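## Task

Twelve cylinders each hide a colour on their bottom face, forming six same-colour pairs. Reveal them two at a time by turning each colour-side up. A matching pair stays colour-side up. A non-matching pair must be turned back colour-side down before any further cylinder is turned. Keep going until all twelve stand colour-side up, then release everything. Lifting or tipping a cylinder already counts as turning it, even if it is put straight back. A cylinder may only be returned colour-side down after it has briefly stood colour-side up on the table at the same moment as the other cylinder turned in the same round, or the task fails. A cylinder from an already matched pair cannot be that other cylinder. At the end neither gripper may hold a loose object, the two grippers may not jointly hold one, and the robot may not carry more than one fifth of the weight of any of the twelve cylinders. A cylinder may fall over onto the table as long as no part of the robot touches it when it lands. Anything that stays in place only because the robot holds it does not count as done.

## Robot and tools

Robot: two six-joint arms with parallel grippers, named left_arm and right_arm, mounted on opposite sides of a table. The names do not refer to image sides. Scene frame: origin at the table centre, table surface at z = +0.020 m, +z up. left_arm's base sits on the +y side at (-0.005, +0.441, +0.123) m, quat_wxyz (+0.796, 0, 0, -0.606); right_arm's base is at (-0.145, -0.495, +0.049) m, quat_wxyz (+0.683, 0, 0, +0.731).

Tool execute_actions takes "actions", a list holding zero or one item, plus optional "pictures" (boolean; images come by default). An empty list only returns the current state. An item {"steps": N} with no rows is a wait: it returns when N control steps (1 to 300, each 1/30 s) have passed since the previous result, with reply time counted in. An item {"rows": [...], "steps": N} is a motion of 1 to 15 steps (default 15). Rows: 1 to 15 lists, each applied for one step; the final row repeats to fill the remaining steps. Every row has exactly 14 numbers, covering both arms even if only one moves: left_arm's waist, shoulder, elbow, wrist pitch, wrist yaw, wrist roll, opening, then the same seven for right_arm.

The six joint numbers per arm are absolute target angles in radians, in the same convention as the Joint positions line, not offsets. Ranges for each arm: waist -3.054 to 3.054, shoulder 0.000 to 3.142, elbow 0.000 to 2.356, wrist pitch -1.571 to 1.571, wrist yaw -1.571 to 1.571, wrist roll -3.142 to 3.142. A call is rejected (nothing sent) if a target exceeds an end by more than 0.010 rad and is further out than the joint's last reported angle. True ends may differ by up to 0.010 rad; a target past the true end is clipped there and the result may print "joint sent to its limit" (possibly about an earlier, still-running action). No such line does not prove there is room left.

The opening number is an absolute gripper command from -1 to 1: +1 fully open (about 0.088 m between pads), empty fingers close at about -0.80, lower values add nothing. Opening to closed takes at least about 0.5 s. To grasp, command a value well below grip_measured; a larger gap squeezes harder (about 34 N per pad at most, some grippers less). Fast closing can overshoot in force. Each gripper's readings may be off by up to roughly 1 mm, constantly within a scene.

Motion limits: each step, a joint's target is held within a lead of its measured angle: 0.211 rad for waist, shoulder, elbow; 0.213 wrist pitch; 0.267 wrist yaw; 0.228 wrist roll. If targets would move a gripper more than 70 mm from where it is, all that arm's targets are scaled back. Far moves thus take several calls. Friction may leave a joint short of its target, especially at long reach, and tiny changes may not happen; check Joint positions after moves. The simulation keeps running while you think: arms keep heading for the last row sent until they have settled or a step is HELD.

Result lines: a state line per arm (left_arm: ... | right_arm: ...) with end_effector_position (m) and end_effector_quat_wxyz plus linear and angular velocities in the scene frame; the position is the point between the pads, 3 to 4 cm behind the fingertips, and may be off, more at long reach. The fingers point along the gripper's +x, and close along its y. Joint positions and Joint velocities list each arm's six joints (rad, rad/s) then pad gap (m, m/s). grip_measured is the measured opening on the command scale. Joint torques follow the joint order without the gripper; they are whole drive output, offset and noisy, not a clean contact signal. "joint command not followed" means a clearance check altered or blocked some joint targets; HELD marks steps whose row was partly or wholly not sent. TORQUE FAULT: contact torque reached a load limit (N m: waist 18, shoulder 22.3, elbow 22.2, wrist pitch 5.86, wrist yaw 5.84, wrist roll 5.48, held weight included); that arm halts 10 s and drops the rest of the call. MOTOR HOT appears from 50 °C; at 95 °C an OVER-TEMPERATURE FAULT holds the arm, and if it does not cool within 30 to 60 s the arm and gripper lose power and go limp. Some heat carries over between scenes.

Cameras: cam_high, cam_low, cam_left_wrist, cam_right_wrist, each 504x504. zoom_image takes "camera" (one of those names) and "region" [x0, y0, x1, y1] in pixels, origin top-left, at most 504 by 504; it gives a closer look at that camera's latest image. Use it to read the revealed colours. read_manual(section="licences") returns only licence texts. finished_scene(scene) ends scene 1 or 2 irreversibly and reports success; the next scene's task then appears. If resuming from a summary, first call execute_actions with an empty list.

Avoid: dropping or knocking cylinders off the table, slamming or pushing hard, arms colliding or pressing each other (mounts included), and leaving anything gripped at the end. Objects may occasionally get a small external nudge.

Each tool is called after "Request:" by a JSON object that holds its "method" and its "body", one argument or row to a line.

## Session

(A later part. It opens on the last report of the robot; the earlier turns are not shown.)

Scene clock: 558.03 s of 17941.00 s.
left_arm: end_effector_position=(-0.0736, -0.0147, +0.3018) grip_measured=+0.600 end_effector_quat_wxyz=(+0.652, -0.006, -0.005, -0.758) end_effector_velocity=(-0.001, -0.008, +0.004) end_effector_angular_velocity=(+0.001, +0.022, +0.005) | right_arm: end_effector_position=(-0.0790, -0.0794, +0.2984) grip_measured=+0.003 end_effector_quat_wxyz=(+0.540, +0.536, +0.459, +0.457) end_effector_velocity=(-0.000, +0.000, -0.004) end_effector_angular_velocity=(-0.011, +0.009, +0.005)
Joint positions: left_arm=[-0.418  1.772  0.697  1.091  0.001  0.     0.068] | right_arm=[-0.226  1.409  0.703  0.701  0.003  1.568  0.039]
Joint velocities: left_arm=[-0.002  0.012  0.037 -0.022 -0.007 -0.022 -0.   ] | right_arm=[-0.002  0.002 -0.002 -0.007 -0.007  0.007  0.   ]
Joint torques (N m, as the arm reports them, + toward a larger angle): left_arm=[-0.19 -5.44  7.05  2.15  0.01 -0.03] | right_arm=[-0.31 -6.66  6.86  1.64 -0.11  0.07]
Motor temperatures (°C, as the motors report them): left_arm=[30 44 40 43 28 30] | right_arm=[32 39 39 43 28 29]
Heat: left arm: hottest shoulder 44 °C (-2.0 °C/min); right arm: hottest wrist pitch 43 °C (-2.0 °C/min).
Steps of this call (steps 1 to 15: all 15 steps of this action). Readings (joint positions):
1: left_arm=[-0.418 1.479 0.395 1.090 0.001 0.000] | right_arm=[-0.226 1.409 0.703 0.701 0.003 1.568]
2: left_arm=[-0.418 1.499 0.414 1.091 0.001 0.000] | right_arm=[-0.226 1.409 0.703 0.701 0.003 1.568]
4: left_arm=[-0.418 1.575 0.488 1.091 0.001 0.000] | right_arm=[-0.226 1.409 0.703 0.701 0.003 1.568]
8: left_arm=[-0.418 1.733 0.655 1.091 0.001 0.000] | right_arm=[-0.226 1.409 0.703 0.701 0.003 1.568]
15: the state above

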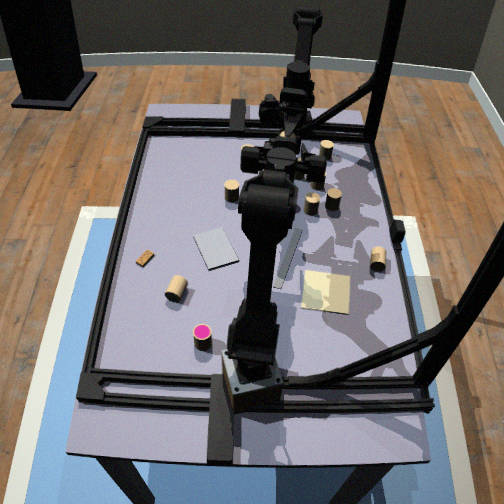

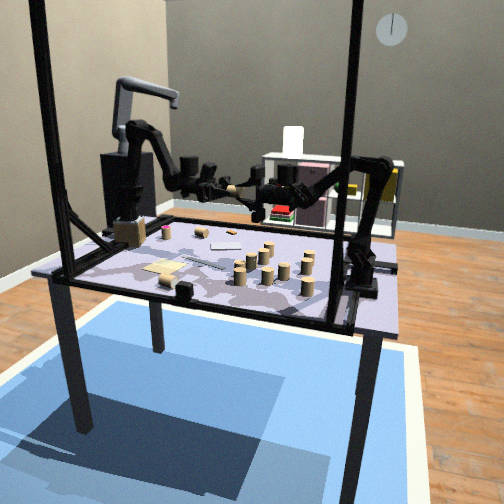

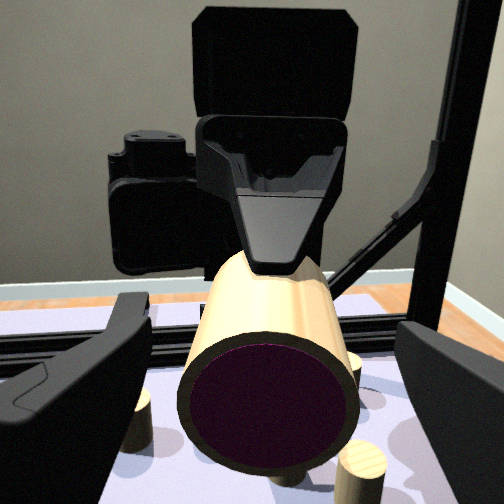

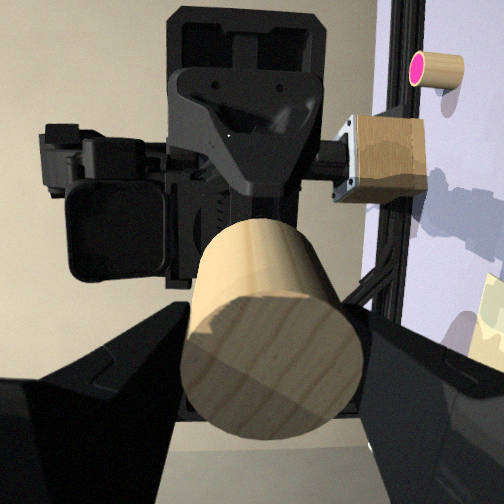

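Request:
{"method": "execute_actions", "body": {
  "actions": [
    {"rows":[[-0.42,1.783,0.708,1.093,0,0,0.6,-0.218,1.404,0.7,0.704,0,1.571,-0.3],[-0.42,1.783,0.708,1.093,0,0,0.45,-0.218,1.404,0.7,0.704,0,1.571,-0.3],[-0.42,1.783,0.708,1.093,0,0,0.35,-0.218,1.404,0.7,0.704,0,1.571,-0.3],[-0.42,1.783,0.708,1.093,0,0,0.25,-0.218,1.404,0.7,0.704,0,1.571,-0.3],[-0.42,1.783,0.708,1.093,0,0,0.2,-0.218,1.404,0.7,0.704,0,1.571,-0.3],[-0.42,1.783,0.708,1.093,0,0,0.15,-0.218,1.404,0.7,0.704,0,1.571,-0.3],[-0.42,1.783,0.708,1.093,0,0,0.1,-0.218,1.404,0.7,0.704,0,1.571,-0.3],[-0.42,1.783,0.708,1.093,0,0,0.06,-0.218,1.404,0.7,0.704,0,1.571,-0.3],[-0.42,1.783,0.708,1.093,0,0,0.03,-0.218,1.404,0.7,0.704,0,1.571,-0.3],[-0.42,1.783,0.708,1.093,0,0,-0.05,-0.218,1.404,0.7,0.704,0,1.571,-0.3],[-0.42,1.783,0.708,1.093,0,0,-0.15,-0.218,1.404,0.7,0.704,0,1.571,-0.3],[-0.42,1.783,0.708,1.093,0,0,-0.3,-0.218,1.404,0.7,0.704,0,1.571,-0.3]],"steps":15}
  ],
  "pictures": false
}}

Request:
{"method": "execute_actions", "body": {
  "actions": [
    {"rows":[[-0.42,1.783,0.708,1.093,0,0,-0.3,-0.218,1.404,0.7,0.704,0,1.571,0.6]],"steps":7}
  ],
  "pictures": false
}}

Request:
{"method": "execute_actions", "body": {
  "actions": [
    {"rows":[[-0.42,1.71,0.63,1.093,0,0,-0.3,-0.218,1.404,0.7,0.704,0,1.571,0.6],[-0.42,1.635,0.55,1.093,0,0,-0.3,-0.218,1.404,0.7,0.704,0,1.571,0.6],[-0.42,1.555,0.47,1.093,0,0,-0.3,-0.218,1.404,0.7,0.704,0,1.571,0.6],[-0.42,1.477,0.39,1.093,0,0,-0.3,-0.218,1.404,0.7,0.704,0,1.571,0.6]],"steps":9}
  ],
  "pictures": false
}}

Request:
{"method": "execute_actions", "body": {
  "actions": [
    {"rows":[[0.05,1.0,0.7,-0.935,0,0,-0.3,0.14,1.3,1.3,-1.34,0,0,0.28]],"steps":15}
  ],
  "pictures": false
}}

Request:
{"method": "execute_actions", "body": {
  "actions": [
    {"rows":[[0.05,1.0,0.7,-0.935,0,0,-0.3,0.14,1.5,1.6,-1.34,0,0,0.28]],"steps":15}
  ],
  "pictures": false
}}

Request:
{"method": "execute_actions", "body": {
  "actions": [
    {"rows":[[0.05,1.0,0.7,-0.935,0,0,-0.3,0.14,2.03,1.8,-1.34,0,0,0.28],[0.05,1.0,0.7,-0.935,0,0,-0.3,0.14,2.03,1.8,-1.34,0,0,0.28],[0.05,1.0,0.7,-0.935,0,0,-0.3,0.14,2.03,1.8,-1.34,0,0,0.28],[0.05,1.232,0.596,-0.935,0,0,-0.3,0.14,2.03,1.8,-1.34,0,0,0.28]],"steps":15}
  ],
  "pictures": false
}}

Request:
{"method": "execute_actions", "body": {
  "actions": [
    {"rows":[[0.05,1.25,0.575,-0.896,0,0,-0.3,0.14,2.03,1.8,-1.34,0,0,0.28],[0.05,1.27,0.554,-0.855,0,0,-0.3,0.14,2.03,1.8,-1.34,0,0,0.28],[0.05,1.291,0.534,-0.814,0,0,-0.3,0.14,2.03,1.8,-1.34,0,0,0.28],[0.05,1.313,0.515,-0.773,0,0,-0.3,0.14,2.04,1.76,-1.29,0,0,0.28],[0.05,1.336,0.496,-0.731,0,0,-0.3,0.14,2.05,1.715,-1.24,0,0,0.28],[0.05,1.36,0.478,-0.689,0,0,-0.3,0.14,2.06,1.67,-1.19,0,0,0.28],[0.05,1.386,0.46,-0.645,0,0,-0.3,0.14,2.068,1.63,-1.14,0,0,0.28],[0.05,1.413,0.443,-0.601,0,0,-0.3,0.14,2.068,1.63,-1.14,0,0,0.28],[0.05,1.441,0.427,-0.55,0,0,-0.3,0.14,2.068,1.63,-1.14,0,0,0.28],[0.05,1.47,0.412,-0.5,0,0,-0.3,0.14,2.068,1.63,-1.14,0,0,0.28],[0.05,1.495,0.398,-0.465,0,0,-0.3,0.14,2.068,1.63,-1.14,0,0,0.28],[0.05,1.503,0.392,-0.46,0,0,-0.3,0.14,2.068,1.63,-1.14,0,0,0.28]],"steps":15}
  ],
  "pictures": false
}}

Request:
{"method": "execute_actions", "body": {
  "actions": [
    {"rows":[[0.05,1.503,0.392,-0.46,0,0,-0.3,0.14,2.068,1.63,-1.14,0,0,0.28],[0.05,1.503,0.392,-0.46,0,0,-0.3,0.14,2.068,1.63,-1.14,0,0,0.28],[0.05,1.503,0.392,-0.46,0,0,-0.3,0.14,2.068,1.63,-1.14,0,0,0.28],[0.05,1.503,0.392,-0.46,0,0,0,0.14,2.068,1.63,-1.14,0,0,0.28],[0.05,1.503,0.392,-0.46,0,0,0.1,0.14,2.068,1.63,-1.14,0,0,0.28],[0.05,1.503,0.392,-0.46,0,0,0.2,0.14,2.068,1.63,-1.14,0,0,0.28],[0.05,1.503,0.392,-0.46,0,0,0.28,0.14,2.068,1.63,-1.14,0,0,0.28],[0.05,1.503,0.392,-0.46,0,0,0.28,0.14,2.068,1.63,-1.14,0,0,0.28],[0.05,1.503,0.392,-0.46,0,0,0.28,0.14,2.068,1.63,-1.14,0,0,0.28],[0.05,1.441,0.427,-0.55,0,0,0.28,0.14,2.068,1.63,-1.14,0,0,0.28],[0.05,1.386,0.46,-0.645,0,0,0.28,0.14,2.068,1.63,-1.14,0,0,0.28],[0.05,1.336,0.496,-0.731,0,0,0.28,0.14,2.068,1.63,-1.14,0,0,0.28],[0.05,1.291,0.534,-0.814,0,0,0.28,0.14,2.068,1.63,-1.14,0,0,0.28],[0.05,1.232,0.596,-0.935,0,0,0.28,0.14,2.068,1.63,-1.14,0,0,0.28]],"steps":15}
  ]
}}

Scene clock: 581.67 s of 17941.00 s.
left_arm: end_effector_position=(-0.0742, -0.0158, +0.3017) grip_measured=+0.029 end_effector_quat_wxyz=(+0.652, -0.006, -0.005, -0.758) end_effector_velocity=(-0.004, +0.001, -0.000) end_effector_angular_velocity=(-0.001, +0.007, -0.015) | right_arm: end_effector_position=(-0.0812, -0.0793, +0.2983) grip_measured=+0.003 end_effector_quat_wxyz=(+0.539, +0.535, +0.461, +0.459) end_effector_velocity=(+0.002, -0.000, -0.004) end_effector_angular_velocity=(-0.013, -0.005, -0.010)
Joint positions: left_arm=[-0.419  1.777  0.702  1.092  0.     0.     0.04 ] | right_arm=[-0.221  1.409  0.702  0.701  0.002  1.569  0.039]
Joint velocities: left_arm=[-0.007  0.002 -0.002  0.007  0.007 -0.007 -0.   ] | right_arm=[-0.002  0.002 -0.002 -0.007  0.007 -0.007 -0.   ]
Joint torques (N m, as the arm reports them, + toward a larger angle): left_arm=[-0.11 -5.84  6.84  2.13  0.03 -0.03] | right_arm=[ 0.16 -6.65  7.06  1.63 -0.09  0.04]
Motor temperatures (°C, as the motors report them): left_arm=[30 45 41 45 28 30] | right_arm=[32 39 40 45 28 29]
Heat: left arm: hottest shoulder 45 °C (-1.0 °C/min); right arm: hottest wrist pitch 45 °C (+2.0 °C/min).
Steps of this call (steps 1 to 15: the robot went on to your last target; steps 16 to 694: nothing new was sent; steps 695 to 709: all 15 steps of this action). Readings (joint positions):
695: left_arm=[-0.418 1.777 0.702 1.092 0.001 0.000] | right_arm=[-0.226 1.409 0.702 0.701 0.002 1.569]
696: left_arm=[-0.418 1.777 0.702 1.092 0.001 0.000] | right_arm=[-0.225 1.409 0.702 0.701 0.002 1.569]
698: left_arm=[-0.418 1.777 0.702 1.092 0.001 0.000] | right_arm=[-0.223 1.409 0.702 0.701 0.002 1.569]
702: left_arm=[-0.418 1.777 0.702 1.092 0.001 0.000] | right_arm=[-0.221 1.409 0.702 0.701 0.002 1.569]
709: the state above

Scene clock: 581.90 s of 17941.00 s.
left_arm: end_effector_position=(-0.0742, -0.0158, +0.3017) grip_measured=+0.029 end_effector_quat_wxyz=(+0.652, -0.006, -0.005, -0.758) end_effector_velocity=(+0.000, +0.001, -0.009) end_effector_angular_velocity=(+0.030, -0.012, +0.005) | right_arm: end_effector_position=(-0.0812, -0.0793, +0.2984) grip_measured=+0.505 end_effector_quat_wxyz=(+0.539, +0.536, +0.461, +0.459) end_effector_velocity=(+0.002, -0.002, +0.000) end_effector_angular_velocity=(-0.001, +0.008, -0.000)
Joint positions: left_arm=[-0.419  1.777  0.702  1.092  0.     0.     0.04 ] | right_arm=[-0.221  1.409  0.702  0.702  0.002  1.569  0.064]
Joint velocities: left_arm=[-0.002  0.002 -0.007 -0.022 -0.007  0.007 -0.   ] | right_arm=[-0.007 -0.007 -0.002 -0.007 -0.007  0.007  0.174]
Joint torques (N m, as the arm reports them, + toward a larger angle): left_arm=[-0.1  -5.91  6.9   2.11  0.03 -0.03] | right_arm=[ 0.25 -6.61  7.    1.56 -0.09  0.04]
Motor temperatures (°C, as the motors report them): left_arm=[30 45 41 45 28 30] | right_arm=[32 39 40 45 28 29]
Heat: left arm: hottest shoulder 45 °C (-1.0 °C/min); right arm: hottest wrist pitch 45 °C (+2.0 °C/min).
Steps of this call (steps 1 to 7: all 7 steps of this action). Readings (joint positions):
1: left_arm=[-0.419 1.777 0.702 1.092 0.000 0.000] | right_arm=[-0.221 1.409 0.702 0.701 0.002 1.569]
2: left_arm=[-0.419 1.777 0.702 1.092 0.000 0.000] | right_arm=[-0.221 1.409 0.702 0.701 0.002 1.569]
4: left_arm=[-0.419 1.777 0.702 1.092 0.000 0.000] | right_arm=[-0.221 1.409 0.702 0.702 0.002 1.569]
7: the state above

Scene clock: 582.20 s of 17941.00 s.
left_arm: end_effector_position=(-0.0630, +0.0583, +0.3023) grip_measured=+0.029 end_effector_quat_wxyz=(+0.652, -0.002, -0.002, -0.758) end_effector_velocity=(+0.009, +0.055, -0.008) end_effector_angular_velocity=(+0.008, +0.006, +0.015) | right_arm: end_effector_position=(-0.0812, -0.0793, +0.2984) grip_measured=+0.598 end_effector_quat_wxyz=(+0.539, +0.536, +0.461, +0.459) end_effector_velocity=(+0.002, +0.000, -0.001) end_effector_angular_velocity=(-0.006, +0.008, -0.010)
Joint positions: left_arm=[-0.419  1.5    0.413  1.093  0.     0.     0.04 ] | right_arm=[-0.221  1.409  0.702  0.702  0.002  1.569  0.068]
Joint velocities: left_arm=[-0.007 -0.203 -0.217  0.007 -0.022 -0.007 -0.   ] | right_arm=[-0.002  0.002  0.002 -0.007  0.007  0.007  0.001]
Joint torques (N m, as the arm reports them, + toward a larger angle): left_arm=[-0.13 -5.11  5.63  2.06  0.03 -0.03] | right_arm=[ 0.19 -6.59  7.01  1.55 -0.1   0.05]
Motor temperatures (°C, as the motors report them): left_arm=[30 45 41 45 28 30] | right_arm=[32 39 40 45 28 29]
Heat: left arm: hottest shoulder 45 °C (-1.0 °C/min); right arm: hottest wrist pitch 45 °C (+2.0 °C/min).
Steps of this call (steps 1 to 9: all 9 steps of this action). Readings (joint positions):
1: left_arm=[-0.419 1.769 0.692 1.092 0.000 0.000] | right_arm=[-0.221 1.409 0.702 0.702 0.002 1.569]
2: left_arm=[-0.419 1.745 0.664 1.091 0.000 0.000] | right_arm=[-0.221 1.409 0.702 0.702 0.002 1.569]
4: left_arm=[-0.419 1.649 0.556 1.089 0.000 0.000] | right_arm=[-0.221 1.409 0.702 0.702 0.002 1.569]
8: left_arm=[-0.419 1.509 0.421 1.093 0.000 0.000] | right_arm=[-0.221 1.409 0.702 0.702 0.002 1.569]
9: the state above

Scene clock: 582.70 s of 17941.00 s.
left_arm: end_effector_position=(+0.0996, +0.1069, +0.4568) grip_measured=+0.028 end_effector_quat_wxyz=(+0.805, -0.036, -0.049, -0.590) end_effector_velocity=(+0.051, +0.106, -0.069) end_effector_angular_velocity=(+0.876, +0.299, +0.232) | right_arm: end_effector_position=(-0.2299, -0.0888, +0.4472) grip_measured=+0.281 end_effector_quat_wxyz=(+0.589, +0.226, +0.317, +0.708) end_effector_velocity=(+0.024, -0.139, +0.026) end_effector_angular_velocity=(-0.405, -2.138, +0.122)
Joint positions: left_arm=[ 0.035  1.021  0.694  0.449 -0.001  0.     0.04 ] | right_arm=[ 0.136  1.304  1.27  -0.02  -0.001  0.799  0.053]
Joint velocities: left_arm=[ 0.227 -0.574  0.266 -1.766 -0.007 -0.022 -0.   ] | right_arm=[ 0.007 -0.325  0.608 -1.766 -0.007 -2.015 -0.001]
Joint torques (N m, as the arm reports them, + toward a larger angle): left_arm=[-0.53 -0.84  6.2   0.89  0.06 -0.03] | right_arm=[ 0.11 -3.93  5.94  0.6   0.02 -0.11]
Motor temperatures (°C, as the motors report them): left_arm=[30 45 41 45 28 30] | right_arm=[32 39 40 45 28 29]
Heat: left arm: hottest shoulder 45 °C (-1.0 °C/min); right arm: hottest wrist pitch 45 °C (+2.0 °C/min).
Steps of this call (steps 1 to 15: all 15 steps of this action). Readings (joint positions):
1: left_arm=[-0.409 1.483 0.422 1.062 0.008 0.000] | right_arm=[-0.210 1.402 0.716 0.668 0.011 1.541]
2: left_arm=[-0.382 1.462 0.442 1.013 0.010 0.000] | right_arm=[-0.181 1.396 0.740 0.624 0.011 1.502]
4: left_arm=[-0.318 1.413 0.495 0.955 0.010 -0.000] | right_arm=[-0.109 1.381 0.801 0.553 0.006 1.424]
8: left_arm=[-0.185 1.285 0.601 0.820 0.009 -0.000] | right_arm=[0.037 1.344 0.951 0.391 0.003 1.251]
15: the state above

Scene clock: 583.20 s of 17941.00 s.
left_arm: end_effector_position=(+0.0828, +0.1718, +0.2785) grip_measured=+0.028 end_effector_quat_wxyz=(+0.747, +0.227, +0.313, -0.541) end_effector_velocity=(-0.092, +0.281, -0.291) end_effector_angular_velocity=(+1.803, +0.592, +0.008) | right_arm: end_effector_position=(-0.2233, -0.1228, +0.3345) grip_measured=+0.280 end_effector_quat_wxyz=(+0.578, -0.314, +0.270, +0.703) end_effector_velocity=(+0.062, -0.300, -0.260) end_effector_angular_velocity=(-1.778, -0.527, +0.185)
Joint positions: left_arm=[ 0.048  1.003  0.702 -0.492 -0.     0.     0.04 ] | right_arm=[ 0.138  1.491  1.588 -0.951 -0.001  0.024  0.053]
Joint velocities: left_arm=[-0.002 -0.002 -0.002 -1.897 -0.007 -0.007 -0.   ] | right_arm=[-0.002 -0.002  0.017 -1.868 -0.007 -0.242 -0.   ]
Joint torques (N m, as the arm reports them, + toward a larger angle): left_arm=[ 0.22 -3.04  7.35  1.55  0.03 -0.04] | right_arm=[ 0.2  -5.67  8.22  0.95 -0.02 -0.08]
Motor temperatures (°C, as the motors report them): left_arm=[30 45 41 45 28 30] | right_arm=[32 39 40 45 28 29]
Heat: left arm: hottest shoulder 45 °C (-1.0 °C/min); right arm: hottest wrist pitch 45 °C (+2.0 °C/min).
Steps of this call (steps 1 to 15: all 15 steps of this action). Readings (joint positions):
1: left_arm=[0.040 1.007 0.701 0.389 -0.001 0.000] | right_arm=[0.136 1.318 1.313 -0.096 -0.001 0.733]
2: left_arm=[0.043 1.000 0.703 0.327 -0.000 0.000] | right_arm=[0.136 1.351 1.378 -0.149 -0.001 0.666]
4: left_arm=[0.045 0.999 0.703 0.197 -0.000 0.000] | right_arm=[0.136 1.429 1.499 -0.265 -0.001 0.534]
8: left_arm=[0.047 1.003 0.702 -0.055 -0.000 0.000] | right_arm=[0.137 1.486 1.569 -0.517 -0.001 0.269]
15: the state above

Scene clock: 583.70 s of 17941.00 s.
left_arm: end_effector_position=(+0.0461, +0.2835, +0.1600) grip_measured=+0.027 end_effector_quat_wxyz=(+0.575, +0.413, +0.571, -0.416) end_effector_velocity=(-0.005, +0.023, -0.001) end_effector_angular_velocity=(+0.116, +0.015, -0.010) | right_arm: end_effector_position=(-0.2247, -0.1161, +0.1656) grip_measured=+0.280 end_effector_quat_wxyz=(+0.442, -0.553, +0.452, +0.542) end_effector_velocity=(+0.001, -0.004, +0.002) end_effector_angular_velocity=(-0.018, +0.004, -0.010)
Joint positions: left_arm=[ 0.048  1.227  0.591 -0.928 -0.     0.     0.04 ] | right_arm=[ 0.138  2.041  1.785 -1.336 -0.001  0.003  0.053]
Joint velocities: left_arm=[-0.002  0.007  0.002 -0.11  -0.022  0.007 -0.   ] | right_arm=[-0.002 -0.002  0.002 -0.022 -0.007  0.007 -0.   ]
Joint torques (N m, as the arm reports them, + toward a larger angle): left_arm=[ 0.23 -2.35  6.69  0.32  0.04 -0.05] | right_arm=[  0.13 -11.66   7.68  -0.08  -0.01  -0.08]
Motor temperatures (°C, as the motors report them): left_arm=[30 45 41 45 28 30] | right_arm=[32 39 40 45 28 29]
Heat: left arm: hottest shoulder 45 °C (-1.0 °C/min); right arm: hottest wrist pitch 45 °C (+2.0 °C/min).
Steps of this call (steps 1 to 15: all 15 steps of this action). Readings (joint positions):
1: left_arm=[0.048 1.003 0.702 -0.554 -0.000 0.000] | right_arm=[0.138 1.519 1.618 -1.037 -0.001 0.017]
2: left_arm=[0.048 1.003 0.702 -0.617 -0.000 0.000] | right_arm=[0.138 1.563 1.674 -1.093 -0.001 0.013]
4: left_arm=[0.048 1.022 0.693 -0.725 -0.000 0.000] | right_arm=[0.138 1.664 1.763 -1.190 -0.001 0.008]
8: left_arm=[0.048 1.177 0.630 -0.877 -0.000 0.000] | right_arm=[0.138 1.864 1.789 -1.303 -0.001 0.004]
15: the state above

Scene clock: 584.20 s of 17941.00 s.
left_arm: end_effector_position=(+0.0459, +0.2842, +0.0827) grip_measured=+0.027 end_effector_quat_wxyz=(+0.572, +0.416, +0.574, -0.414) end_effector_velocity=(-0.009, +0.029, -0.049) end_effector_angular_velocity=(+0.060, +0.012, +0.005) | right_arm: end_effector_position=(-0.2255, -0.1120, +0.1191) grip_measured=+0.280 end_effector_quat_wxyz=(+0.445, -0.550, +0.449, +0.546) end_effector_velocity=(-0.003, +0.013, +0.000) end_effector_angular_velocity=(+0.060, +0.035, +0.015)
Joint positions: left_arm=[ 0.048  1.489  0.402 -0.488 -0.     0.     0.04 ] | right_arm=[ 0.138  2.065  1.635 -1.147 -0.001  0.003  0.053]
Joint velocities: left_arm=[-0.002  0.164 -0.154  0.256 -0.007 -0.007 -0.   ] | right_arm=[-0.007 -0.002 -0.002  0.066 -0.022 -0.022 -0.   ]
Joint torques (N m, as the arm reports them, + toward a larger angle): left_arm=[ 0.2  -3.21  4.69  0.84  0.03 -0.04] | right_arm=[ 0.19 -9.81  5.77  0.21 -0.01 -0.06]
Motor temperatures (°C, as the motors report them): left_arm=[30 45 41 45 28 30] | right_arm=[32 39 40 45 28 29]
Heat: left arm: hottest shoulder 45 °C (-1.0 °C/min); right arm: hottest wrist pitch 45 °C (+2.0 °C/min).
Steps of this call (steps 1 to 15: all 15 steps of this action). Readings (joint positions):
1: left_arm=[0.048 1.230 0.590 -0.928 -0.000 0.000] | right_arm=[0.138 2.040 1.788 -1.337 -0.001 0.003]
2: left_arm=[0.048 1.236 0.585 -0.910 -0.000 0.000] | right_arm=[0.138 2.038 1.791 -1.338 -0.001 0.003]
4: left_arm=[0.048 1.263 0.563 -0.846 -0.000 0.000] | right_arm=[0.138 2.037 1.791 -1.330 -0.001 0.003]
8: left_arm=[0.048 1.350 0.492 -0.701 -0.000 0.000] | right_arm=[0.138 2.038 1.702 -1.202 -0.001 0.003]
15: the state above

Scene clock: 584.70 s of 17941.00 s.
left_arm: end_effector_position=(+0.0462, +0.2832, +0.1293) grip_measured=+0.270 end_effector_quat_wxyz=(+0.570, +0.416, +0.575, -0.413) end_effector_velocity=(+0.041, -0.129, +0.398) end_effector_angular_velocity=(-0.571, -0.180, -0.010) | right_arm: end_effector_position=(-0.2258, -0.1108, +0.1190) grip_measured=+0.280 end_effector_quat_wxyz=(+0.446, -0.548, +0.447, +0.548) end_effector_velocity=(-0.002, +0.001, +0.000) end_effector_angular_velocity=(+0.006, +0.009, +0.010)
Joint positions: left_arm=[ 0.048  1.319  0.515 -0.774 -0.     0.     0.052] | right_arm=[ 0.138  2.065  1.635 -1.142 -0.001  0.003  0.053]
Joint velocities: left_arm=[-0.002 -1.16   1.072 -1.634  0.007  0.007  0.005] | right_arm=[ 0.002 -0.002 -0.002  0.007 -0.007 -0.007 -0.   ]
Joint torques (N m, as the arm reports them, + toward a larger angle): left_arm=[ 0.24 -3.01  5.76  0.14  0.04 -0.05] | right_arm=[ 0.2  -9.81  5.64  0.2  -0.02 -0.06]
Motor temperatures (°C, as the motors report them): left_arm=[30 45 41 45 28 30] | right_arm=[32 39 40 45 28 29]
Heat: left arm: hottest shoulder 45 °C (-1.0 °C/min); right arm: hottest wrist pitch 45 °C (+2.0 °C/min).
Steps of this call (steps 1 to 15: all 15 steps of this action). Readings (joint positions):
1: left_arm=[0.048 1.493 0.398 -0.480 -0.000 0.000] | right_arm=[0.138 2.065 1.635 -1.144 -0.001 0.003]
2: left_arm=[0.048 1.495 0.397 -0.474 -0.000 0.000] | right_arm=[0.138 2.065 1.635 -1.143 -0.001 0.003]
4: left_arm=[0.048 1.497 0.396 -0.467 -0.000 0.000] | right_arm=[0.138 2.065 1.635 -1.143 -0.001 0.003]
8: left_arm=[0.048 1.497 0.396 -0.463 -0.000 0.000] | right_arm=[0.138 2.065 1.635 -1.142 -0.001 0.003]
15: the state above

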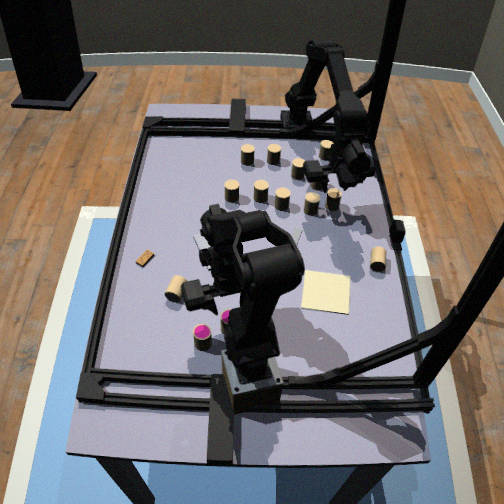

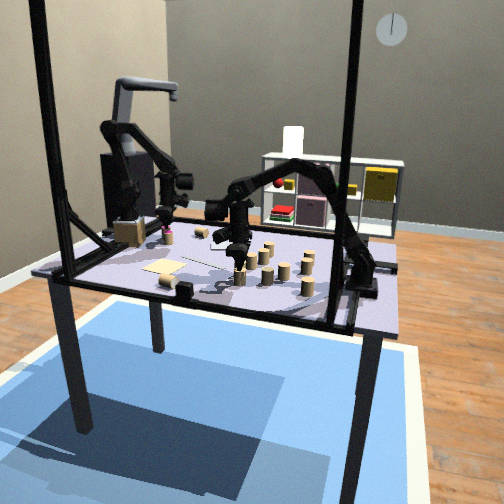

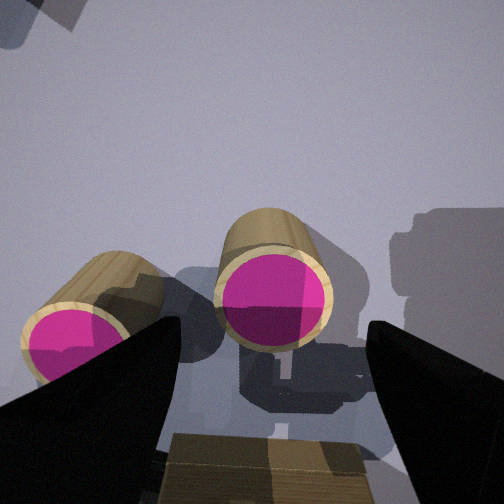

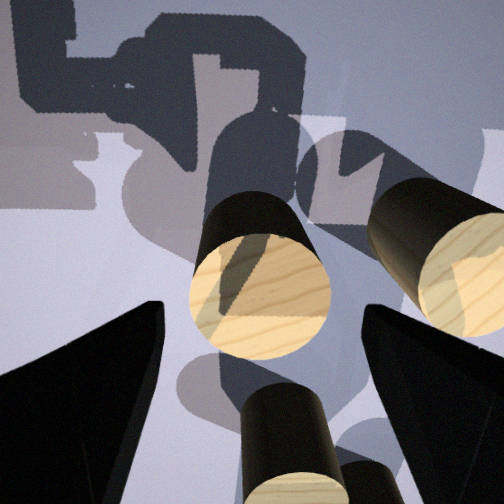

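Request:
{"method": "execute_actions", "body": {
  "actions": [
    {"rows":[[0.05,1.2,0.65,-0.935,0,0,0.3,0.14,2.08,1.615,-1.115,0,0,0.22],[0.05,1.1,0.7,-0.8,0,0,0.3,0.14,2.09,1.595,-1.09,0,0,0.22],[0.05,1.0,0.7,-0.6,0,0,0.3,0.14,2.1,1.575,-1.06,0,0,0.22],[-0.42,1.0,0.5,0.5,0,0,0.6,0.14,2.107,1.558,-1.037,0,0,0.22]],"steps":12}
  ],
  "pictures": false
}}

Request:
{"method": "execute_actions", "body": {
  "actions": [
    {"rows":[[-0.42,1.0,0.5,0.5,0,0,0.6,0.14,2.107,1.558,-1.037,0,0,0.15],[-0.42,1.0,0.5,0.5,0,0,0.6,0.14,2.107,1.558,-1.037,0,0,0.1],[-0.42,1.0,0.5,0.5,0,0,0.6,0.14,2.107,1.558,-1.037,0,0,0.06],[-0.42,1.0,0.5,0.5,0,0,0.6,0.14,2.107,1.558,-1.037,0,0,0.03],[-0.42,1.0,0.5,0.5,0,0,0.6,0.14,2.107,1.558,-1.037,0,0,-0.05],[-0.42,1.0,0.5,0.5,0,0,0.6,0.14,2.107,1.558,-1.037,0,0,-0.15],[-0.42,1.0,0.5,0.5,0,0,0.6,0.14,2.107,1.558,-1.037,0,0,-0.3]],"steps":10}
  ],
  "pictures": false
}}

Request:
{"method": "execute_actions", "body": {
  "actions": [
    {"rows":[[-0.42,1.0,0.5,0.5,0,0,0.6,0.14,2.09,1.6,-1.09,0,0,-0.3],[-0.42,1.0,0.5,0.5,0,0,0.6,0.14,2.07,1.64,-1.14,0,0,-0.3],[-0.42,1.0,0.5,0.5,0,0,0.6,0.14,2.055,1.7,-1.21,0,0,-0.3],[-0.42,1.0,0.5,0.5,0,0,0.6,0.14,2.04,1.75,-1.28,0,0,-0.3],[-0.42,1.0,0.5,0.5,0,0,0.6,0.14,2.02,1.81,-1.34,0,0,-0.3],[-0.42,1.0,0.5,0.5,0,0,0.6,0.14,2.02,1.81,-1.34,0,0,-0.3],[-0.42,1.0,0.5,0.5,0,0,0.6,0.14,2.02,1.81,-1.34,0,0,-0.3],[-0.42,1.0,0.5,0.5,0,0,0.6,0.14,2.02,1.81,-1.34,0,0,-0.3],[-0.42,1.0,0.5,0.5,0,0,0.6,0.14,1.9,1.8,-1.34,0,0,-0.3],[-0.42,1.0,0.5,0.5,0,0,0.6,0.14,1.75,1.75,-1.34,0,0,-0.3]],"steps":13}
  ],
  "pictures": false
}}

Request:
{"method": "execute_actions", "body": {
  "actions": [
    {"rows":[[-0.42,1.0,0.5,0.5,0,0,0.6,-0.227,1.3,1.3,0,0,1.571,-0.3]],"steps":15}
  ],
  "pictures": false
}}

Request:
{"method": "execute_actions", "body": {
  "actions": [
    {"rows":[[-0.42,1.0,0.5,0.5,0,0,0.6,-0.227,1.3,1.3,0,0,1.571,-0.3]],"steps":5}
  ],
  "pictures": false
}}

Request:
{"method": "execute_actions", "body": {
  "actions": [
    {"rows":[[-0.42,1.477,0.39,1.09,0,0,0.6,-0.227,1.404,0.7,0.704,0,1.571,-0.3]],"steps":15}
  ],
  "pictures": false
}}

Request:
{"method": "execute_actions", "body": {
  "actions": [
    {"rows":[[-0.42,1.477,0.39,1.09,0,0,0.6,-0.227,1.404,0.7,0.704,0,1.571,-0.3]],"steps":8}
  ],
  "pictures": false
}}

Request:
{"method": "execute_actions", "body": {
  "actions": [
    {"rows":[[-0.42,1.53,0.44,1.093,0,0,0.6,-0.227,1.404,0.7,0.704,0,1.571,-0.3],[-0.42,1.58,0.495,1.093,0,0,0.6,-0.227,1.404,0.7,0.704,0,1.571,-0.3],[-0.42,1.635,0.55,1.093,0,0,0.6,-0.227,1.404,0.7,0.704,0,1.571,-0.3],[-0.42,1.69,0.6,1.093,0,0,0.6,-0.227,1.404,0.7,0.704,0,1.571,-0.3],[-0.42,1.74,0.655,1.093,0,0,0.6,-0.227,1.404,0.7,0.704,0,1.571,-0.3],[-0.42,1.783,0.708,1.093,0,0,0.6,-0.227,1.404,0.7,0.704,0,1.571,-0.3]],"steps":15}
  ]
}}

Scene clock: 599.80 s of 17941.00 s.
left_arm: end_effector_position=(-0.0379, +0.1692, +0.2257) grip_measured=+0.590 end_effector_quat_wxyz=(+0.609, +0.296, +0.263, -0.687) end_effector_velocity=(-0.149, -0.273, +0.277) end_effector_angular_velocity=(-1.876, +0.212, -0.417) | right_arm: end_effector_position=(-0.2257, -0.1107, +0.0892) grip_measured=+0.221 end_effector_quat_wxyz=(+0.445, -0.550, +0.448, +0.546) end_effector_velocity=(-0.004, +0.007, +0.002) end_effector_angular_velocity=(+0.036, +0.030, +0.019)
Joint positions: left_arm=[-0.388  1.013  0.507 -0.308  0.001  0.     0.068] | right_arm=[ 0.138  2.098  1.563 -1.042 -0.001  0.003  0.05 ]
Joint velocities: left_arm=[-0.437 -0.051 -0.046  1.883 -0.022 -0.007  0.005] | right_arm=[-0.002 -0.007 -0.002  0.037 -0.022 -0.022 -0.   ]
Joint torques (N m, as the arm reports them, + toward a larger angle): left_arm=[ 0.43 -3.43  7.19  1.97  0.01 -0.01] | right_arm=[ 0.15 -9.25  5.48  0.27 -0.01 -0.07]
Motor temperatures (°C, as the motors report them): left_arm=[30 44 41 42 28 30] | right_arm=[32 42 39 43 28 29]
Heat: left arm: hottest shoulder 44 °C (-2.0 °C/min); right arm: hottest wrist pitch 43 °C (-1.0 °C/min).
Steps of this call (steps 1 to 30: the robot went on to your last target; steps 31 to 100: nothing new was sent; then 11.37 s passed at rest; steps 101 to 112: all 12 steps of this action). Readings (joint positions):
101: left_arm=[0.048 1.233 0.597 -0.937 -0.000 0.000] | right_arm=[0.138 2.065 1.633 -1.138 -0.001 0.003]
102: left_arm=[0.048 1.216 0.609 -0.926 -0.000 0.000] | right_arm=[0.138 2.065 1.627 -1.124 -0.001 0.003]
104: left_arm=[0.023 1.134 0.611 -0.800 -0.012 0.001] | right_arm=[0.138 2.067 1.606 -1.084 -0.001 0.003]
108: left_arm=[-0.227 1.018 0.538 -0.553 -0.006 0.001] | right_arm=[0.138 2.089 1.572 -1.050 -0.001 0.003]
112: the state above

Scene clock: 600.13 s of 17941.00 s.
left_arm: end_effector_position=(-0.0548, +0.1073, +0.3439) grip_measured=+0.600 end_effector_quat_wxyz=(+0.651, +0.071, +0.062, -0.754) end_effector_velocity=(-0.014, -0.073, +0.395) end_effector_angular_velocity=(-1.823, +0.276, -0.004) | right_arm: end_effector_position=(-0.2259, -0.1100, +0.0892) grip_measured=+0.004 end_effector_quat_wxyz=(+0.446, -0.549, +0.448, +0.548) end_effector_velocity=(+0.000, -0.001, +0.002) end_effector_angular_velocity=(-0.004, +0.007, +0.005)
Joint positions: left_arm=[-0.417  1.007  0.506  0.312 -0.001 -0.     0.068] | right_arm=[ 0.138  2.098  1.563 -1.039 -0.001  0.003  0.039]
Joint velocities: left_arm=[-0.012 -0.007 -0.002  1.839 -0.007 -0.007  0.   ] | right_arm=[-0.002 -0.002  0.002 -0.007 -0.007 -0.007 -0.   ]
Joint torques (N m, as the arm reports them, + toward a larger angle): left_arm=[-0.21 -3.52  7.08  2.22  0.05 -0.02] | right_arm=[ 0.11 -9.17  5.39  0.17 -0.02 -0.06]
Motor temperatures (°C, as the motors report them): left_arm=[30 44 41 42 28 30] | right_arm=[32 42 39 43 28 29]
Heat: left arm: hottest shoulder 44 °C (-2.0 °C/min); right arm: hottest wrist pitch 43 °C (-1.0 °C/min).
Steps of this call (steps 1 to 10: all 10 steps of this action). Readings (joint positions):
1: left_arm=[-0.399 1.011 0.506 -0.245 0.000 -0.000] | right_arm=[0.138 2.098 1.563 -1.040 -0.001 0.003]
2: left_arm=[-0.405 1.010 0.506 -0.182 0.000 -0.000] | right_arm=[0.138 2.098 1.563 -1.039 -0.001 0.003]
4: left_arm=[-0.412 1.008 0.506 -0.058 -0.000 -0.000] | right_arm=[0.138 2.098 1.563 -1.039 -0.001 0.003]
8: left_arm=[-0.416 1.007 0.506 0.188 -0.001 -0.000] | right_arm=[0.138 2.098 1.563 -1.039 -0.001 0.003]
10: the state above

Scene clock: 600.57 s of 17941.00 s.
left_arm: end_effector_position=(-0.0556, +0.1045, +0.3857) grip_measured=+0.600 end_effector_quat_wxyz=(+0.653, -0.000, -0.000, -0.757) end_effector_velocity=(+0.001, +0.000, +0.007) end_effector_angular_velocity=(-0.025, +0.011, +0.015) | right_arm: end_effector_position=(-0.2219, -0.1295, +0.2293) grip_measured=+0.003 end_effector_quat_wxyz=(+0.478, -0.505, +0.413, +0.588) end_effector_velocity=(+0.019, -0.105, +0.456) end_effector_angular_velocity=(+1.237, +0.279, +0.008)
Joint positions: left_arm=[-0.418  1.     0.506  0.495 -0.001 -0.     0.068] | right_arm=[ 0.138  1.847  1.76  -1.335 -0.001  0.003  0.039]
Joint velocities: left_arm=[-0.007 -0.002  0.002  0.022 -0.022 -0.007 -0.   ] | right_arm=[-0.002 -1.302 -0.012 -0.022 -0.022 -0.007  0.   ]
Joint torques (N m, as the arm reports them, + toward a larger angle): left_arm=[-0.22 -2.92  7.08  2.26  0.05  0.  ] | right_arm=[ 0.13 -8.99  5.76  0.38 -0.03 -0.05]
Motor temperatures (°C, as the motors report them): left_arm=[30 44 41 42 28 30] | right_arm=[32 42 39 43 28 29]
Heat: left arm: hottest shoulder 44 °C (-2.0 °C/min); right arm: hottest wrist pitch 43 °C (-1.0 °C/min).
Steps of this call (steps 1 to 13: all 13 steps of this action). Readings (joint positions):
1: left_arm=[-0.417 1.006 0.506 0.369 -0.001 -0.000] | right_arm=[0.138 2.098 1.566 -1.046 -0.001 0.003]
2: left_arm=[-0.417 1.006 0.506 0.414 -0.001 -0.000] | right_arm=[0.138 2.098 1.578 -1.072 -0.001 0.003]
4: left_arm=[-0.417 1.001 0.506 0.461 -0.001 -0.000] | right_arm=[0.138 2.098 1.632 -1.161 -0.001 0.003]
8: left_arm=[-0.418 1.000 0.506 0.488 -0.001 -0.000] | right_arm=[0.138 2.056 1.765 -1.293 -0.001 0.003]
13: the state above

Scene clock: 601.07 s of 17941.00 s.
left_arm: end_effector_position=(-0.0556, +0.1045, +0.3862) grip_measured=+0.600 end_effector_quat_wxyz=(+0.653, -0.001, -0.001, -0.757) end_effector_velocity=(-0.000, +0.001, -0.002) end_effector_angular_velocity=(+0.008, +0.006, -0.005) | right_arm: end_effector_position=(-0.0830, -0.1066, +0.3739) grip_measured=+0.003 end_effector_quat_wxyz=(+0.728, +0.206, +0.437, +0.486) end_effector_velocity=(+0.026, +0.167, +0.339) end_effector_angular_velocity=(+2.069, +1.509, -0.874)
Joint positions: left_arm=[-0.418  1.     0.506  0.498 -0.001 -0.     0.068] | right_arm=[-0.226  1.312  1.317 -0.456  0.003  0.939  0.039]
Joint velocities: left_arm=[ 0.002 -0.002 -0.002 -0.007  0.007 -0.007  0.   ] | right_arm=[-0.002 -0.022 -0.076  1.853 -0.007  2.015 -0.   ]
Joint torques (N m, as the arm reports them, + toward a larger angle): left_arm=[-0.22 -2.93  7.05  2.19  0.05 -0.02] | right_arm=[-0.04 -6.65  6.38  1.57 -0.09  0.08]
Motor temperatures (°C, as the motors report them): left_arm=[30 44 41 42 28 30] | right_arm=[32 42 39 43 28 29]
Heat: left arm: hottest shoulder 44 °C (-2.0 °C/min); right arm: hottest wrist pitch 43 °C (-1.0 °C/min).
Steps of this call (steps 1 to 15: all 15 steps of this action). Readings (joint positions):
1: left_arm=[-0.418 1.000 0.506 0.496 -0.001 -0.000] | right_arm=[0.128 1.792 1.734 -1.291 -0.012 0.042]
2: left_arm=[-0.418 1.000 0.506 0.497 -0.001 -0.000] | right_arm=[0.092 1.731 1.688 -1.226 -0.017 0.102]
4: left_arm=[-0.418 1.000 0.506 0.498 -0.001 -0.000] | right_arm=[-0.013 1.625 1.595 -1.123 -0.006 0.216]
8: left_arm=[-0.418 1.000 0.506 0.498 -0.001 -0.000] | right_arm=[-0.206 1.421 1.382 -0.891 0.009 0.474]
15: the state above

Scene clock: 601.23 s of 17941.00 s.
left_arm: end_effector_position=(-0.0556, +0.1045, +0.3862) grip_measured=+0.600 end_effector_quat_wxyz=(+0.653, -0.001, -0.001, -0.757) end_effector_velocity=(-0.003, +0.001, -0.002) end_effector_angular_velocity=(+0.008, +0.006, -0.015) | right_arm: end_effector_position=(-0.0799, -0.0872, +0.4329) grip_measured=+0.003 end_effector_quat_wxyz=(+0.641, +0.410, +0.431, +0.485) end_effector_velocity=(+0.009, +0.060, +0.383) end_effector_angular_velocity=(+2.090, +1.671, -0.294)
Joint positions: left_arm=[-0.418  1.     0.506  0.498 -0.001 -0.     0.068] | right_arm=[-0.226  1.312  1.307 -0.15   0.003  1.271  0.039]
Joint velocities: left_arm=[-0.007 -0.002 -0.002 -0.007  0.007 -0.007 -0.   ] | right_arm=[-0.007 -0.002 -0.017  1.81  -0.022  2.    -0.   ]
Joint torques (N m, as the arm reports them, + toward a larger angle): left_arm=[-0.22 -2.91  7.03  2.19  0.05 -0.03] | right_arm=[-0.1  -7.15  7.05  1.76 -0.11  0.07]
Motor temperatures (°C, as the motors report them): left_arm=[30 43 41 42 28 30] | right_arm=[32 42 39 43 28 29]
Heat: left arm: hottest shoulder 43 °C (-3.0 °C/min); right arm: hottest wrist pitch 43 °C (-1.0 °C/min).
Steps of this call (steps 1 to 5: all 5 steps of this action). Readings (joint positions):
1: left_arm=[-0.418 1.000 0.506 0.498 -0.001 -0.000] | right_arm=[-0.226 1.312 1.315 -0.394 0.003 1.005]
2: left_arm=[-0.418 1.000 0.506 0.498 -0.001 -0.000] | right_arm=[-0.226 1.312 1.312 -0.333 0.003 1.072]
4: left_arm=[-0.418 1.000 0.506 0.498 -0.001 -0.000] | right_arm=[-0.226 1.312 1.308 -0.211 0.003 1.205]
5: the state above

Scene clock: 601.73 s of 17941.00 s.
left_arm: end_effector_position=(-0.0614, +0.0653, +0.3024) grip_measured=+0.600 end_effector_quat_wxyz=(+0.653, -0.001, -0.001, -0.757) end_effector_velocity=(-0.000, -0.004, -0.010) end_effector_angular_velocity=(+0.008, +0.006, +0.005) | right_arm: end_effector_position=(-0.0787, -0.0789, +0.2830) grip_measured=+0.003 end_effector_quat_wxyz=(+0.556, +0.521, +0.476, +0.440) end_effector_velocity=(+0.001, +0.009, +0.166) end_effector_angular_velocity=(+0.775, -0.146, +0.006)
Joint positions: left_arm=[-0.418  1.466  0.388  1.08  -0.001 -0.     0.068] | right_arm=[-0.226  1.417  0.703  0.643  0.002  1.566  0.039]
Joint velocities: left_arm=[-0.002  0.056 -0.002  0.051 -0.007 -0.007  0.   ] | right_arm=[-0.002 -0.002 -0.027  0.813 -0.007 -0.022  0.   ]
Joint torques (N m, as the arm reports them, + toward a larger angle): left_arm=[-0.2  -3.81  6.28  2.23  0.06 -0.03] | right_arm=[-0.07 -7.63  7.61  1.85 -0.1   0.06]
Motor temperatures (°C, as the motors report them): left_arm=[30 43 41 42 28 30] | right_arm=[32 42 39 43 28 29]
Heat: left arm: hottest shoulder 43 °C (-2.0 °C/min); right arm: hottest wrist pitch 43 °C (-1.0 °C/min).
Steps of this call (steps 1 to 15: all 15 steps of this action). Readings (joint positions):
1: left_arm=[-0.418 1.029 0.490 0.555 -0.001 -0.000] | right_arm=[-0.226 1.317 1.287 -0.082 0.003 1.324]
2: left_arm=[-0.418 1.074 0.473 0.636 -0.001 -0.000] | right_arm=[-0.226 1.318 1.259 -0.028 0.003 1.373]
4: left_arm=[-0.418 1.193 0.440 0.746 -0.001 -0.000] | right_arm=[-0.226 1.329 1.184 0.069 0.003 1.457]
8: left_arm=[-0.418 1.421 0.393 0.967 -0.001 -0.000] | right_arm=[-0.226 1.388 0.964 0.293 0.002 1.540]
15: the state above

Scene clock: 602.00 s of 17941.00 s.
left_arm: end_effector_position=(-0.0615, +0.0650, +0.3024) grip_measured=+0.600 end_effector_quat_wxyz=(+0.653, -0.002, -0.002, -0.757) end_effector_velocity=(+0.000, +0.001, +0.002) end_effector_angular_velocity=(-0.004, +0.023, +0.005) | right_arm: end_effector_position=(-0.0787, -0.0793, +0.2979) grip_measured=+0.003 end_effector_quat_wxyz=(+0.541, +0.536, +0.460, +0.457) end_effector_velocity=(-0.000, -0.001, +0.008) end_effector_angular_velocity=(+0.035, -0.013, +0.005)
Joint positions: left_arm=[-0.418  1.47   0.388  1.087 -0.001 -0.     0.068] | right_arm=[-0.226  1.41   0.703  0.699  0.002  1.568  0.039]
Joint velocities: left_arm=[-0.002 -0.002 -0.002  0.007 -0.007 -0.022 -0.   ] | right_arm=[-0.002 -0.002 -0.002  0.037 -0.007 -0.007 -0.   ]
Joint torques (N m, as the arm reports them, + toward a larger angle): left_arm=[-0.21 -3.76  6.29  2.22  0.06 -0.03] | right_arm=[-0.04 -6.81  6.9   1.6  -0.08  0.05]
Motor temperatures (°C, as the motors report them): left_arm=[30 43 41 42 28 30] | right_arm=[32 42 39 43 28 29]
Heat: left arm: hottest shoulder 43 °C (-2.0 °C/min); right arm: hottest wrist pitch 43 °C (-1.0 °C/min).
Steps of this call (steps 1 to 8: all 8 steps of this action). Readings (joint positions):
1: left_arm=[-0.418 1.468 0.388 1.082 -0.001 -0.000] | right_arm=[-0.226 1.416 0.703 0.667 0.002 1.566]
2: left_arm=[-0.418 1.469 0.388 1.083 -0.001 -0.000] | right_arm=[-0.226 1.413 0.703 0.681 0.002 1.567]
4: left_arm=[-0.418 1.470 0.388 1.086 -0.001 -0.000] | right_arm=[-0.226 1.411 0.703 0.690 0.002 1.567]
8: the state above

Scene clock: 602.50 s of 17941.00 s.
left_arm: end_effector_position=(-0.0734, -0.0147, +0.3017) grip_measured=+0.600 end_effector_quat_wxyz=(+0.653, -0.006, -0.005, -0.757) end_effector_velocity=(-0.001, -0.008, +0.008) end_effector_angular_velocity=(-0.025, +0.011, +0.005) | right_arm: end_effector_position=(-0.0787, -0.0793, +0.2982) grip_measured=+0.003 end_effector_quat_wxyz=(+0.541, +0.536, +0.459, +0.457) end_effector_velocity=(-0.000, -0.001, +0.003) end_effector_angular_velocity=(+0.011, -0.009, -0.005)
Joint positions: left_arm=[-0.418  1.773  0.697  1.091 -0.001 -0.     0.068] | right_arm=[-0.226  1.41   0.703  0.701  0.002  1.568  0.039]
Joint velocities: left_arm=[-0.002  0.017  0.037  0.007 -0.007 -0.007  0.   ] | right_arm=[ 0.002 -0.007 -0.002  0.007  0.007 -0.007 -0.   ]
Joint torques (N m, as the arm reports them, + toward a larger angle): left_arm=[-0.2  -5.52  6.93  2.15  0.05 -0.02] | right_arm=[-0.09 -6.72  6.77  1.62 -0.08  0.04]
Motor temperatures (°C, as the motors report them): left_arm=[30 43 41 42 28 30] | right_arm=[32 42 39 43 28 29]
Heat: left arm: hottest shoulder 43 °C (-2.0 °C/min); right arm: hottest wrist pitch 43 °C (-1.0 °C/min).
Steps of this call (steps 1 to 15: all 15 steps of this action). Readings (joint positions):
1: left_arm=[-0.418 1.478 0.393 1.089 -0.001 -0.000] | right_arm=[-0.226 1.410 0.703 0.700 0.002 1.568]
2: left_arm=[-0.418 1.497 0.411 1.091 -0.001 -0.000] | right_arm=[-0.226 1.410 0.703 0.700 0.002 1.568]
4: left_arm=[-0.418 1.573 0.485 1.091 -0.001 -0.000] | right_arm=[-0.226 1.410 0.703 0.700 0.002 1.568]
8: left_arm=[-0.418 1.733 0.655 1.091 -0.001 -0.000] | right_arm=[-0.226 1.410 0.703 0.701 0.002 1.568]
15: the state above

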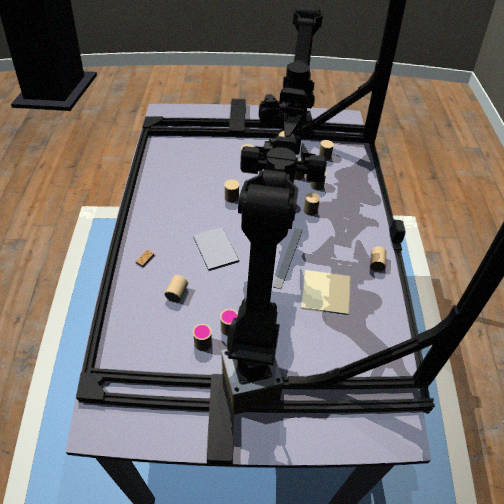

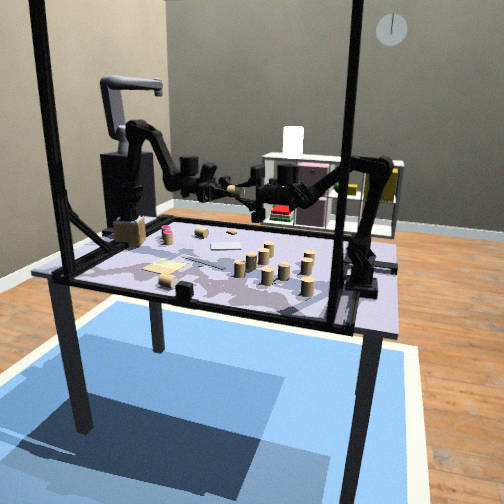

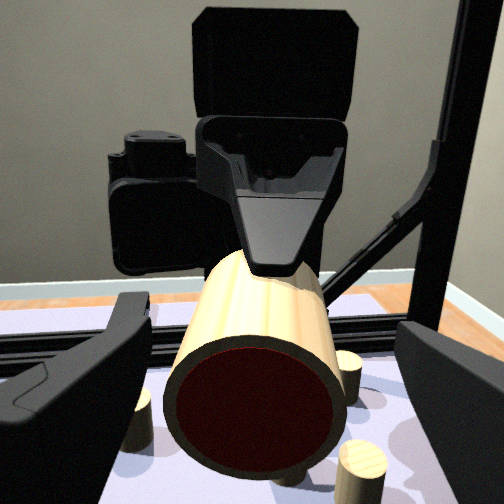

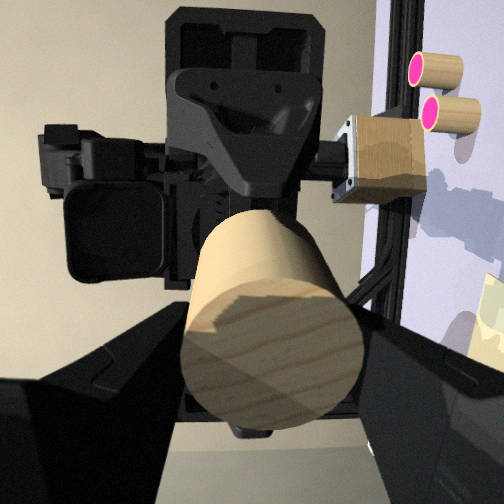

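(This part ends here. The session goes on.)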